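# Set the cover open side down on its matching rectangle

## Task

Find the colored rectangle whose size fits the cover's width (yellow is for 46 mm, white for 50 mm, blue for 54 mm). Place the cover near that rectangle's center with its open side facing down. The cover's thin walls flex even under a gentle grip, and denting them means failure. The cover must stay in place on its own once the robot lets go.

## Robot and tools

Robot: one UR3e arm on a base, with a Robotiq 2F-85 two-finger gripper. There is only one arm, so every command holds a single gripper pose. The fingers point along the gripper's +z axis and close along its y axis. A flat block about 9 cm long sticks out toward the gripper's +x side and turns with it. Keep it clear of the table and of objects.

Frames: all poses use the scene frame. Its origin is on the table top straight below the arm base, +z points up, and +y is to the left when you face along +x. Positions are in metres. Orientations are quaternions written w first: qw, qx, qy, qz. end_effector_position is the point midway between the pads when they are closed. Closed fingertips reach about 19 mm past it, open ones about 6 mm. As the fingers close, the tips also move about 13 mm away from the wrist, so leave that much room above a surface.

Row format: a list of 10 numbers: x, y, z, qw, qx, qy, qz, position, force_limit, speed. The first seven are an absolute target pose for the gripper in the scene frame, not an offset. To hold an orientation, repeat the same quaternion in every row. Do not copy it from the latest result, because that reading may have drifted.

The last three numbers are for the gripper and each runs from -1 to 1.
- position: +1 is fully open (85 mm). The pads meet at about -0.8. At -1 the fingers close until something stops them.
- force_limit: roughly 20 N per pad at -1, 128 N at 0 and 235 N at +1.
- speed: about 20 mm/s at -1, 85 at 0 and 150 at +1. A faster close adds a few N of grip.

For this fragile cover, close slowly with force_limit near -1. A new force_limit or speed only takes effect once position changes by at least 0.01. To loosen a grip, open first.

Tools:
- execute_actions {actions, pictures}: actions is an empty list or a list with exactly one item.
  - An empty list is a look: nothing is sent, and the reply gives the state plus pictures.
  - An action item is {"rows": [[10 numbers], ...], "steps": n}. It has 1 to 15 rows and 3 to 15 steps, each step lasting 1/30 s. Each row drives one step, and the last row repeats if there are fewer rows than steps.
  - A wait item is {"steps": n}, with n at most 300. It counts from the last result, so your thinking time is included.
  - pictures: true adds camera images.
  - A refused call sends nothing. That happens if the target is more than 0.6 m from the last reported position along any gripper axis.
- move {target, speed, stop_force}: follows a straight path toward one absolute row target.
  - speed is in m/s, 0.002 to 0.5, default 0.25. Turning is capped at twice that value in rad/s. The path lasts 0.5 to 10 s.
  - The gripper numbers are sent at the start of the move.
  - stop_force is optional, 5 to 24 N. The path ends once the wrist sensor feels that much added push against the direction of motion. The gripper then backs up two steps and holds there.
  - With a small speed and stop_force, you can place the target well below a surface to feel for contact. Leave stop_force out when moving away from something you are pressing on.
  - stop_force is not reliable while the move also rotates the gripper, and it is not available in the first 0.2 s of a scene.
- wait {seconds}: 0 to 10. Lets the scene run and sends nothing new.
- zoom_image {camera, region}: camera is "cam_low" or "cam_wrist", each 504x504. region is [x0, y0, x1, y1] in pixels from the top-left corner, at most 504 pixels each way. Use it to read rectangle colors and measure the cover.
- read_manual {section}: licence text only.
- finished_scene {scene}: ends the current scene so it can be checked. This cannot be undone. Call it only after the cover has been released and the gripper has backed away.

Motion behaviour: each control step clips the commanded pose to within 100 mm and 16 degrees of the measured pose. The arm also trails the command by about 0.17 s. After a long action, check the reported pose and send the rest of the way. Result lines are taken 3 steps before the action ends, and those last steps run while you reply. The arm is stiff, so a target even slightly past a firm contact can trigger a fault stop.

Reading results:
- State line: gripper pose, plus linear and angular velocity.
- Joint positions.
- Wrist force and Wrist torque: in the gripper's own axes. Pushing on a surface shows up as force pointing back into the arm. Offsets are up to about 3.5 N, noise is about 1.4 N, and readings saturate near 30 N. "no reading" is normal at the start.
- object_status: 0 moving, 1 stopped while opening, 2 stopped while closing (a grip), 3 reached the target or the pads met. After a close to -1, status 2 means something is held.
- position_measured: counts, not mm. 3 is fully open, about 78 is 60 mm, 130 is 40 mm, 180 is 20 mm, 230 is pads touching.
- HELD: marks steps where the clearance check held back your row. "pose unreachable": that check changed or blocked the command. "Hand target": where the controller is heading now.
- Move results add a "move:" line. Its ending is done, off_target, moving, held, contact (stop_force triggered) or fault. It also lists which limits acted: paced means the pose was clipped, held means some steps were blocked. The result also gives the remaining distance to the target.

Faults and things to avoid: contact torque at a joint's load limit, or 150 N of outside force, stops the arm for 10 s. Load limits in N m are 47.5, 47.5, 24.6, 7.92, 7.92, 7.92 from base to wrist. Holding a load heats the motors. At 70 °C a MOTOR HOT warning appears, and at 85 °C the brakes lock until the motors cool. Do not squeeze the cover hard, drop it, slam it down, or push anything off the table. Lower it gently until it touches, confirm it is resting flat open side down in the chosen rectangle, then open the fingers and lift away.

Each tool is called after "Emit:" as name(argument=value, ...), one argument or row to a line, values as JSON.

## Session

Emit:
execute_actions(
  actions=[],
)

Scene clock: 0.00 s of 4600.00 s.
end_effector_position=(+0.4068, +0.1477, +0.2201) position_measured=3 object_status=3 end_effector_quat_wxyz=(+0.391, +0.213, +0.855, -0.264) end_effector_velocity=(-0.000, +0.000, +0.000) end_effector_angular_velocity=(-0.000, -0.001, +0.000)
Joint positions: [-0.224 -1.765  2.019 -2.411 -1.442  0.468]
Joint velocities: [-0.001 -0.001  0.001 -0.     0.    -0.   ]
Motor temperatures (°C, as the motors report them): [30 31 33 44 34 36]
Wrist force (N, on the end effector, along its own x y z axes, offset not removed): no reading
Wrist torque (N m, same axes, about the end effector's origin, offset not removed): no reading
Hand target: +0.407, +0.148, +0.220; +0.391, +0.213, +0.855, -0.264

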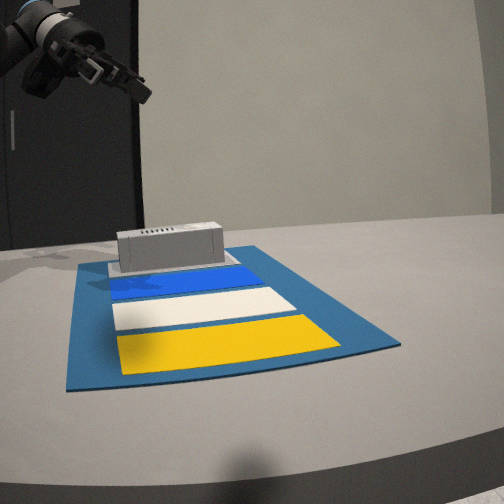

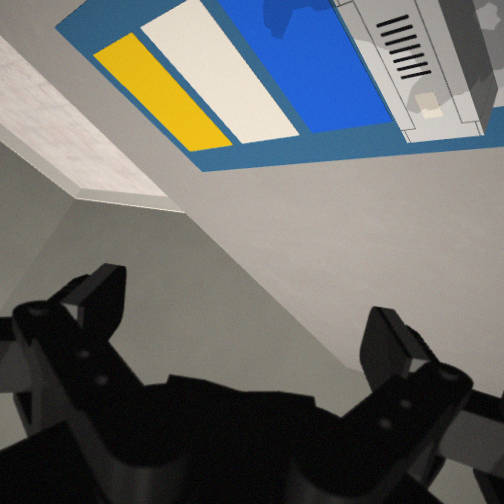

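Emit:
move(
  target=[0.445, 0.15, 0.11, 0, -0.087, 0.996, 0, 1, -1, 0],
)

Scene clock: 3.07 s of 4600.00 s.
end_effector_position=(+0.4448, +0.1496, +0.1095) position_measured=3 object_status=3 end_effector_quat_wxyz=(+0.000, -0.087, +0.996, -0.000) end_effector_velocity=(+0.000, -0.000, -0.000) end_effector_angular_velocity=(+0.003, +0.010, +0.002)
Joint positions: [-0.349 -0.959  1.153 -1.369 -0.874 -0.76 ]
Joint velocities: [ 0.002  0.015 -0.027  0.023 -0.002 -0.009]
Motor temperatures (°C, as the motors report them): [30 31 33 44 34 36]
Wrist force (N, on the end effector, along its own x y z axes, offset not removed): [0.6 0.0 -1.6]
Wrist torque (N m, same axes, about the end effector's origin, offset not removed): [0.01 -0.15 0.16]
Hand target: +0.445, +0.150, +0.109; -0.000, -0.088, +0.996, +0.000
Off the commanded pose: 0.001 m, 0 deg.
Kept back: nothing.
move: done

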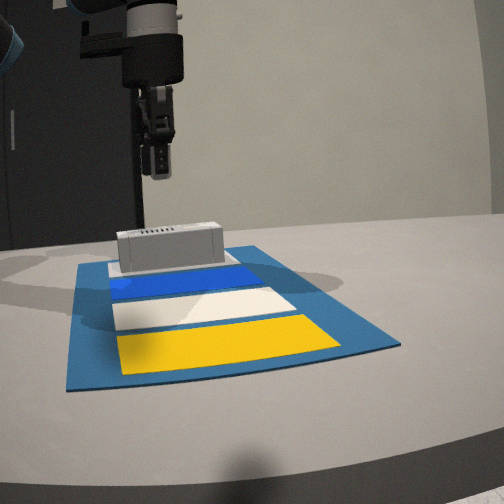

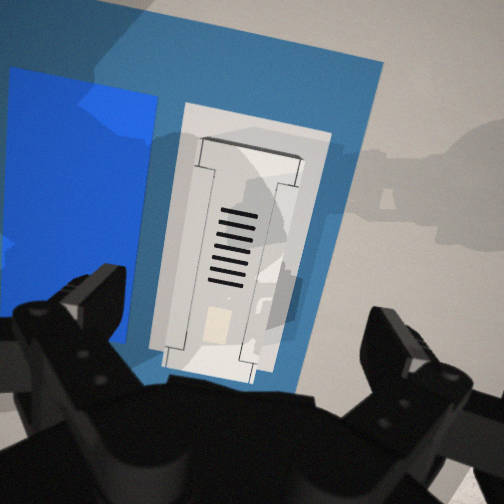

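Emit:
move(
  target=[0.456, 0.141, 0.04, 0, -0.065, 0.998, 0, 0.6, -1, 0],
  speed=0.08,
)

Scene clock: 4.57 s of 4600.00 s.
end_effector_position=(+0.4560, +0.1411, +0.0401) position_measured=53 object_status=3 end_effector_quat_wxyz=(+0.000, -0.065, +0.998, +0.000) end_effector_velocity=(+0.000, +0.000, -0.001) end_effector_angular_velocity=(-0.001, -0.001, +0.000)
Joint positions: [-0.246 -0.854  1.275 -1.68  -0.839 -0.589]
Joint velocities: [ 0.003  0.001  0.002 -0.007  0.001  0.004]
Motor temperatures (°C, as the motors report them): [30 31 33 44 34 36]
Wrist force (N, on the end effector, along its own x y z axes, offset not removed): [0.8 -2.9 0.3]
Wrist torque (N m, same axes, about the end effector's origin, offset not removed): [-0.50 -0.12 0.04]
Hand target: +0.456, +0.141, +0.040; +0.000, -0.065, +0.998, +0.000
Off the commanded pose: 0.000 m, 0 deg.
Kept back: nothing.
move: done

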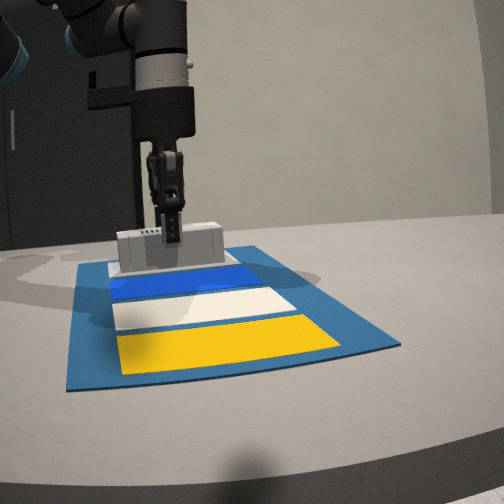

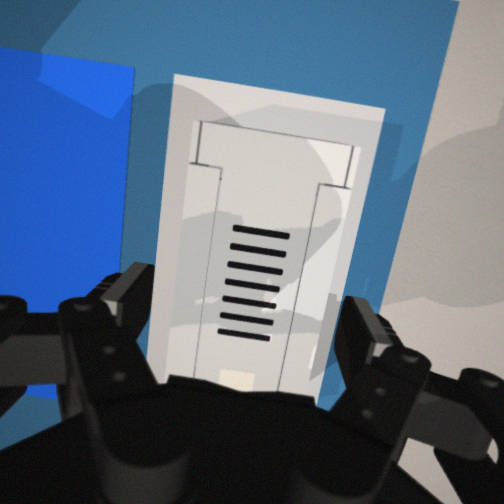

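Emit:
execute_actions(
  actions=[
    {"rows": [[0.456, 0.141, 0.038, 0, -0.065, 0.998, 0, 0.27, -1, 0]], "steps": 12},
  ],
)

Emit:
execute_actions(
  actions=[
    {"rows": [[0.456, 0.141, 0.038, 0, -0.065, 0.998, 0, 0.17, -1, -1]], "steps": 15},
  ],
  pictures=true,
)

Scene clock: 5.00 s of 4600.00 s.
end_effector_position=(+0.4560, +0.1410, +0.0381) position_measured=92 object_status=0 end_effector_quat_wxyz=(-0.000, -0.065, +0.998, +0.000) end_effector_velocity=(-0.000, +0.001, -0.001) end_effector_angular_velocity=(-0.001, +0.000, +0.002)
Joint positions: [-0.243 -0.851  1.279 -1.688 -0.838 -0.585]
Joint velocities: [ 0.003  0.     0.002 -0.005  0.     0.002]
Motor temperatures (°C, as the motors report them): [30 31 33 44 34 36]
Wrist force (N, on the end effector, along its own x y z axes, offset not removed): [-1.2 -1.0 -0.3]
Wrist torque (N m, same axes, about the end effector's origin, offset not removed): [-0.10 0.22 0.08]
Steps of this call (steps 1 to 4: nothing new was sent; steps 5 to 13: the first 9 steps of this action). Readings (end_effector_position | what the end effector reports):
5: (+0.4560, +0.1410, +0.0399) | position_measured=53 object_status=0
6: (+0.4560, +0.1410, +0.0395) | position_measured=54 object_status=0
8: (+0.4560, +0.1410, +0.0386) | position_measured=64 object_status=0
12: (+0.4560, +0.1410, +0.0381) | position_measured=90 object_status=0
13: the state above

Scene clock: 5.50 s of 4600.00 s.
end_effector_position=(+0.4560, +0.1410, +0.0380) position_measured=107 object_status=0 end_effector_quat_wxyz=(+0.000, -0.065, +0.998, +0.000) end_effector_velocity=(-0.000, +0.000, -0.001) end_effector_angular_velocity=(-0.000, +0.002, +0.001)
Joint positions: [-0.243 -0.851  1.279 -1.689 -0.838 -0.584]
Joint velocities: [ 0.002  0.001 -0.    -0.    -0.001 -0.   ]
Motor temperatures (°C, as the motors report them): [30 31 33 44 34 36]
Wrist force (N, on the end effector, along its own x y z axes, offset not removed): [1.9 -2.8 -4.1]
Wrist torque (N m, same axes, about the end effector's origin, offset not removed): [-0.40 -0.13 0.05]
Off your previous action's commanded pose: 0.000 m, 0 deg at its last step (step 3 of this call).
Steps of this call (steps 1 to 3: the last 3 steps of your previous action; steps 4 to 15: the first 12 steps of this action). Readings (end_effector_position | what the end effector reports):
4: (+0.4560, +0.1410, +0.0380) | position_measured=95 object_status=0
5: (+0.4560, +0.1410, +0.0380) | position_measured=95 object_status=0
7: (+0.4560, +0.1410, +0.0380) | position_measured=97 object_status=0
11: (+0.4560, +0.1410, +0.0380) | position_measured=104 object_status=0
15: the state above

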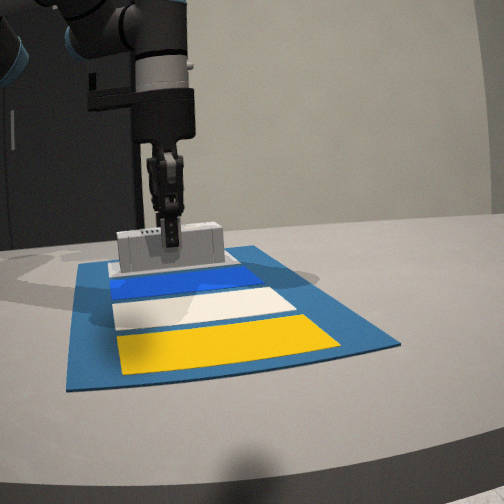

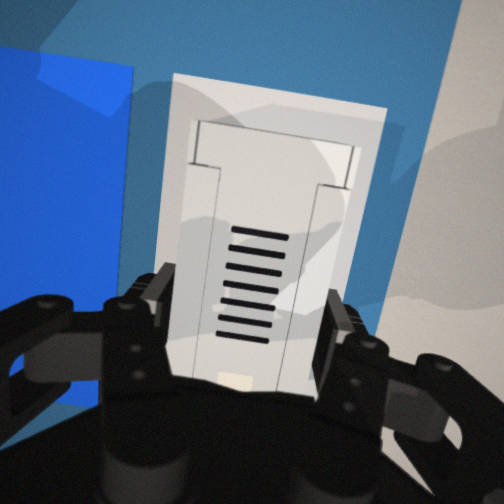

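Emit:
execute_actions(
  actions=[
    {"rows": [[0.456, 0.141, 0.0385, 0, -0.065, 0.998, 0, 0.15, -1, -1]], "steps": 12},
  ],
)

Emit:
move(
  target=[0.457, 0.138, 0.055, 0, -0.065, 0.998, 0, 0.15, -1, -1],
  speed=0.05,
)

Emit:
move(
  target=[0.479, -0.049, 0.052, 0, -0.062, 0.998, 0, 0.15, -1, -1],
  speed=0.12,
)

Scene clock: 5.93 s of 4600.00 s.
end_effector_position=(+0.4559, +0.1410, +0.0384) position_measured=108 object_status=0 end_effector_quat_wxyz=(-0.000, -0.065, +0.998, +0.000) end_effector_velocity=(+0.000, +0.001, +0.000) end_effector_angular_velocity=(-0.000, -0.001, +0.003)
Joint positions: [-0.244 -0.852  1.278 -1.687 -0.838 -0.585]
Joint velocities: [ 0.001 -0.001 -0.001  0.001  0.    -0.001]
Motor temperatures (°C, as the motors report them): [30 31 33 44 34 36]
Wrist force (N, on the end effector, along its own x y z axes, offset not removed): [0.7 -1.7 3.0]
Wrist torque (N m, same axes, about the end effector's origin, offset not removed): [-0.31 -0.16 0.09]
Off your previous action's commanded pose: 0.000 m, 0 deg at its last step (step 3 of this call).
Steps of this call (steps 1 to 3: the last 3 steps of your previous action; step 4: nothing new was sent; steps 5 to 13: the first 9 steps of this action). Readings (end_effector_position | what the end effector reports):
5: (+0.4560, +0.1410, +0.0380) | position_measured=107 object_status=0
6: (+0.4560, +0.1410, +0.0380) | position_measured=107 object_status=0
8: (+0.4559, +0.1411, +0.0382) | position_measured=108 object_status=0
12: (+0.4559, +0.1410, +0.0383) | position_measured=108 object_status=0
13: the state above

Scene clock: 6.93 s of 4600.00 s.
end_effector_position=(+0.4570, +0.1380, +0.0549) position_measured=108 object_status=2 end_effector_quat_wxyz=(+0.000, -0.065, +0.998, -0.000) end_effector_velocity=(-0.000, -0.000, +0.001) end_effector_angular_velocity=(+0.001, +0.002, -0.000)
Joint positions: [-0.273 -0.861  1.237 -1.612 -0.847 -0.622]
Joint velocities: [-0.001  0.001 -0.005  0.008 -0.001 -0.003]
Motor temperatures (°C, as the motors report them): [30 31 33 44 34 36]
Wrist force (N, on the end effector, along its own x y z axes, offset not removed): [1.0 -0.7 -1.6]
Wrist torque (N m, same axes, about the end effector's origin, offset not removed): [-0.17 -0.13 -0.03]
Hand target: +0.457, +0.138, +0.055; -0.000, -0.065, +0.998, -0.000
Off your previous action's commanded pose: 0.000 m, 0 deg at its last step (step 3 of this call).
Off the commanded pose: 0.000 m, 0 deg.
Kept back: nothing.
move: done

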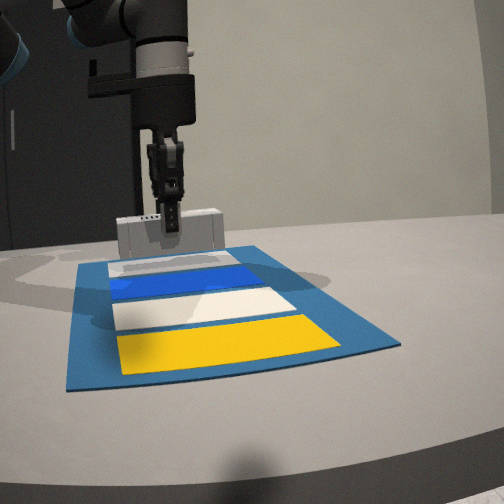

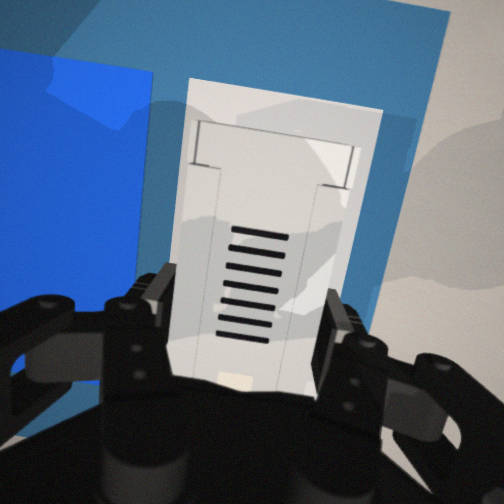

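Scene clock: 8.93 s of 4600.00 s.
end_effector_position=(+0.4790, -0.0490, +0.0520) position_measured=108 object_status=2 end_effector_quat_wxyz=(-0.000, -0.062, +0.998, -0.000) end_effector_velocity=(+0.000, -0.001, +0.000) end_effector_angular_velocity=(+0.001, +0.002, -0.000)
Joint positions: [-0.501 -0.374  0.879 -1.573 -0.941 -0.883]
Joint velocities: [-0.002  0.009 -0.015  0.01  -0.001 -0.003]
Motor temperatures (°C, as the motors report them): [30 31 33 44 34 36]
Wrist force (N, on the end effector, along its own x y z axes, offset not removed): [2.4 -3.0 0.3]
Wrist torque (N m, same axes, about the end effector's origin, offset not removed): [-0.61 -0.37 -0.02]
Hand target: +0.479, -0.049, +0.052; -0.000, -0.062, +0.998, -0.000
Off the commanded pose: 0.000 m, 0 deg.
Kept back: nothing.
move: done

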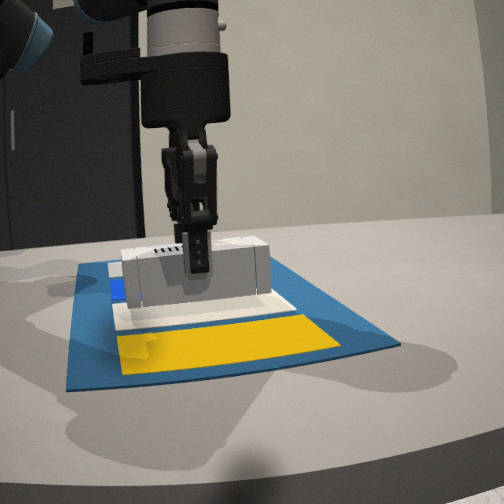

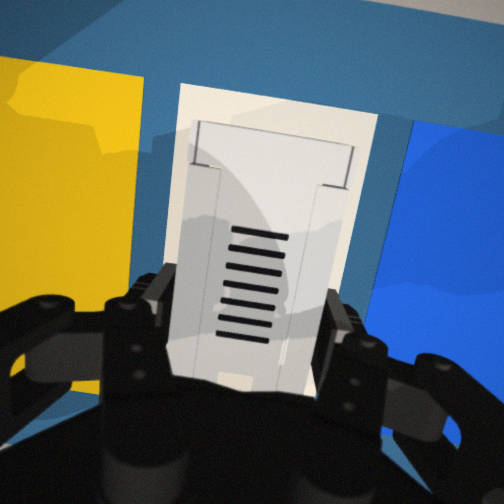

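Emit:
move(
  target=[0.483, -0.0485, 0.041, 0, -0.062, 0.998, 0, 0.15, -1, -1],
  speed=0.02,
  stop_force=6,
)

Emit:
move(
  target=[0.483, -0.0485, 0.034, 0, -0.062, 0.998, 0, 0.15, -1, -1],
  speed=0.004,
  stop_force=5,
)

Scene clock: 10.00 s of 4600.00 s.
end_effector_position=(+0.4830, -0.0485, +0.0411) position_measured=108 object_status=2 end_effector_quat_wxyz=(+0.000, -0.062, +0.998, +0.000) end_effector_velocity=(+0.001, -0.000, -0.001) end_effector_angular_velocity=(-0.001, -0.001, +0.000)
Joint positions: [-0.483 -0.348  0.867 -1.598 -0.932 -0.864]
Joint velocities: [ 0.002  0.003 -0.002 -0.004  0.001  0.003]
Motor temperatures (°C, as the motors report them): [30 31 33 44 34 36]
Wrist force (N, on the end effector, along its own x y z axes, offset not removed): [0.2 -1.8 1.1]
Wrist torque (N m, same axes, about the end effector's origin, offset not removed): [-0.41 -0.02 0.08]
Hand target: +0.483, -0.048, +0.041; +0.000, -0.062, +0.998, +0.000
Off the commanded pose: 0.000 m, 0 deg.
Kept back: nothing.
move: done

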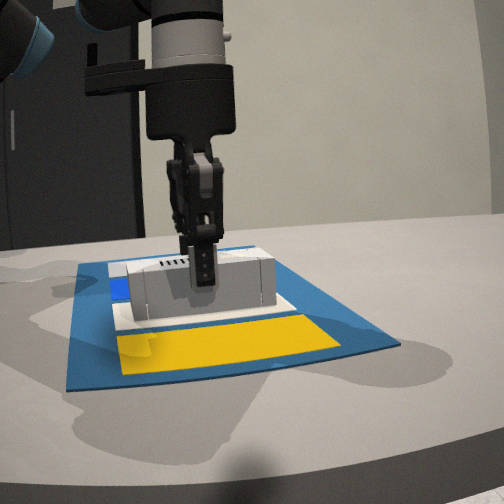

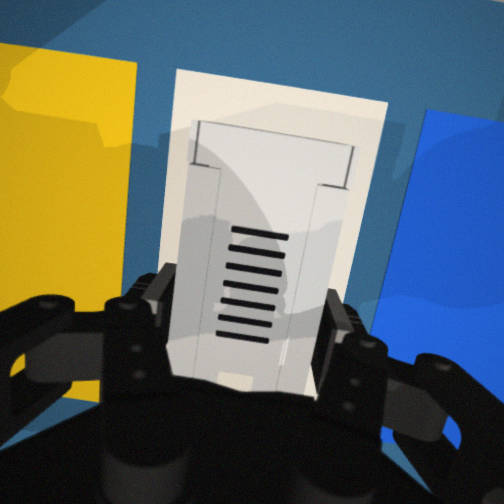

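Scene clock: 11.07 s of 4600.00 s.
end_effector_position=(+0.4830, -0.0484, +0.0382) position_measured=108 object_status=2 end_effector_quat_wxyz=(-0.000, -0.062, +0.998, +0.000) end_effector_velocity=(-0.000, +0.000, +0.001) end_effector_angular_velocity=(-0.001, +0.002, -0.000)
Joint positions: [-0.479 -0.346  0.873 -1.609 -0.93  -0.86 ]
Joint velocities: [ 0.    -0.001 -0.002  0.004 -0.002 -0.   ]
Motor temperatures (°C, as the motors report them): [30 31 33 44 34 36]
Wrist force (N, on the end effector, along its own x y z axes, offset not removed): [1.4 -3.1 -10.1]
Wrist torque (N m, same axes, about the end effector's origin, offset not removed): [-0.38 0.03 -0.01]
Hand target: +0.483, -0.049, +0.038; +0.000, -0.062, +0.998, -0.000
Off the commanded pose: 0.004 m, 0 deg.
Kept back: nothing.
move: contact

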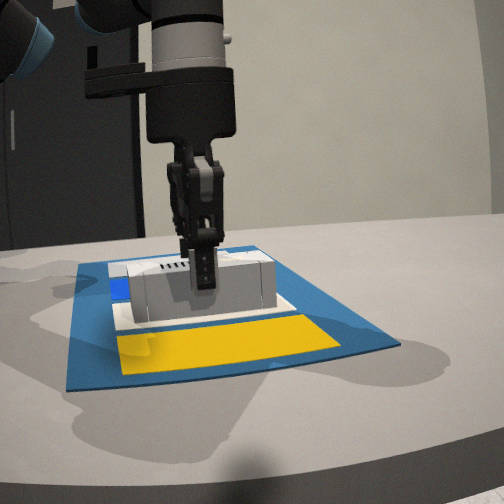

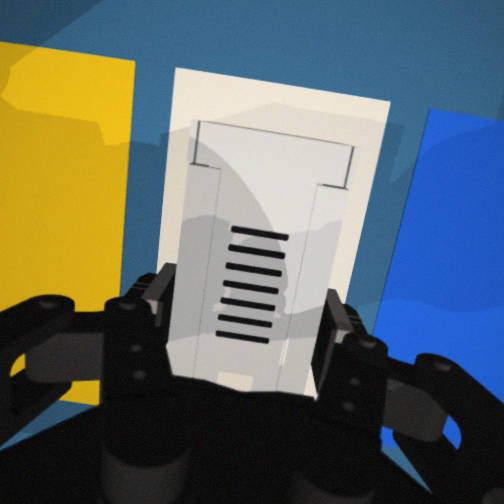

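Emit:
execute_actions(
  actions=[
    {"rows": [[0.483, -0.0485, 0.0384, 0, -0.062, 0.998, 0, 0.6, -1, 0]], "steps": 12},
  ],
)

Emit:
move(
  target=[0.475, -0.0485, 0.085, 0, -0.062, 0.998, 0, 0.6, -1, 0],
  speed=0.1,
)

Scene clock: 11.47 s of 4600.00 s.
end_effector_position=(+0.4830, -0.0485, +0.0384) position_measured=62 object_status=0 end_effector_quat_wxyz=(-0.000, -0.062, +0.998, +0.000) end_effector_velocity=(+0.000, -0.000, +0.000) end_effector_angular_velocity=(+0.000, -0.000, -0.001)
Joint positions: [-0.479 -0.346  0.872 -1.608 -0.93  -0.86 ]
Joint velocities: [-0.001 -0.    -0.001  0.001  0.     0.001]
Motor temperatures (°C, as the motors report them): [30 31 33 44 34 36]
Wrist force (N, on the end effector, along its own x y z axes, offset not removed): [1.5 -3.0 -0.9]
Wrist torque (N m, same axes, about the end effector's origin, offset not removed): [-0.59 -0.22 0.06]
Steps of this call (steps 1 to 3: nothing new was sent; steps 4 to 12: the first 9 steps of this action). Readings (end_effector_position | what the end effector reports):
4: (+0.4830, -0.0485, +0.0383) | position_measured=108 object_status=0
5: (+0.4829, -0.0484, +0.0383) | position_measured=107 object_status=0
7: (+0.4829, -0.0484, +0.0383) | position_measured=98 object_status=0
11: (+0.4830, -0.0485, +0.0384) | position_measured=69 object_status=0
12: the state above

Scene clock: 12.63 s of 4600.00 s.
end_effector_position=(+0.4750, -0.0485, +0.0849) position_measured=53 object_status=3 end_effector_quat_wxyz=(-0.000, -0.062, +0.998, -0.000) end_effector_velocity=(-0.000, -0.001, +0.002) end_effector_angular_velocity=(+0.001, -0.000, -0.002)
Joint positions: [-0.544 -0.41   0.824 -1.455 -0.962 -0.93 ]
Joint velocities: [-0.004  0.001 -0.006  0.008 -0.001 -0.002]
Motor temperatures (°C, as the motors report them): [30 31 33 44 34 36]
Wrist force (N, on the end effector, along its own x y z axes, offset not removed): [-1.0 -0.8 -0.8]
Wrist torque (N m, same axes, about the end effector's origin, offset not removed): [-0.09 0.24 -0.03]
Hand target: +0.475, -0.049, +0.085; -0.000, -0.062, +0.998, -0.000
Off your previous action's commanded pose: 0.000 m, 0 deg at its last step (step 3 of this call).
Off the commanded pose: 0.000 m, 0 deg.
Kept back: nothing.
move: done

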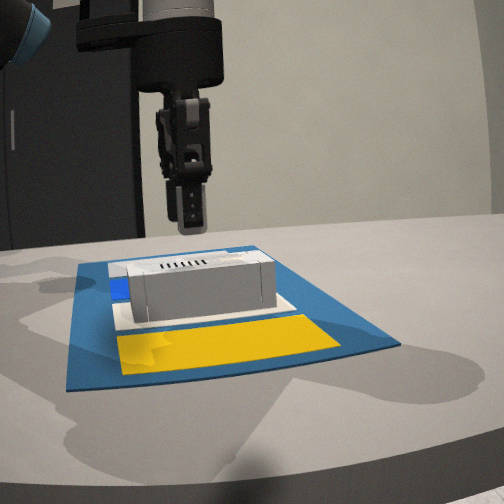

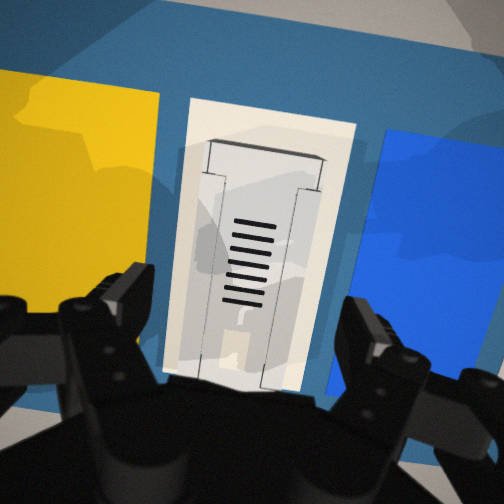

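Emit:
finished_scene(
  scene=2,
)

The scene is finished: the task was done.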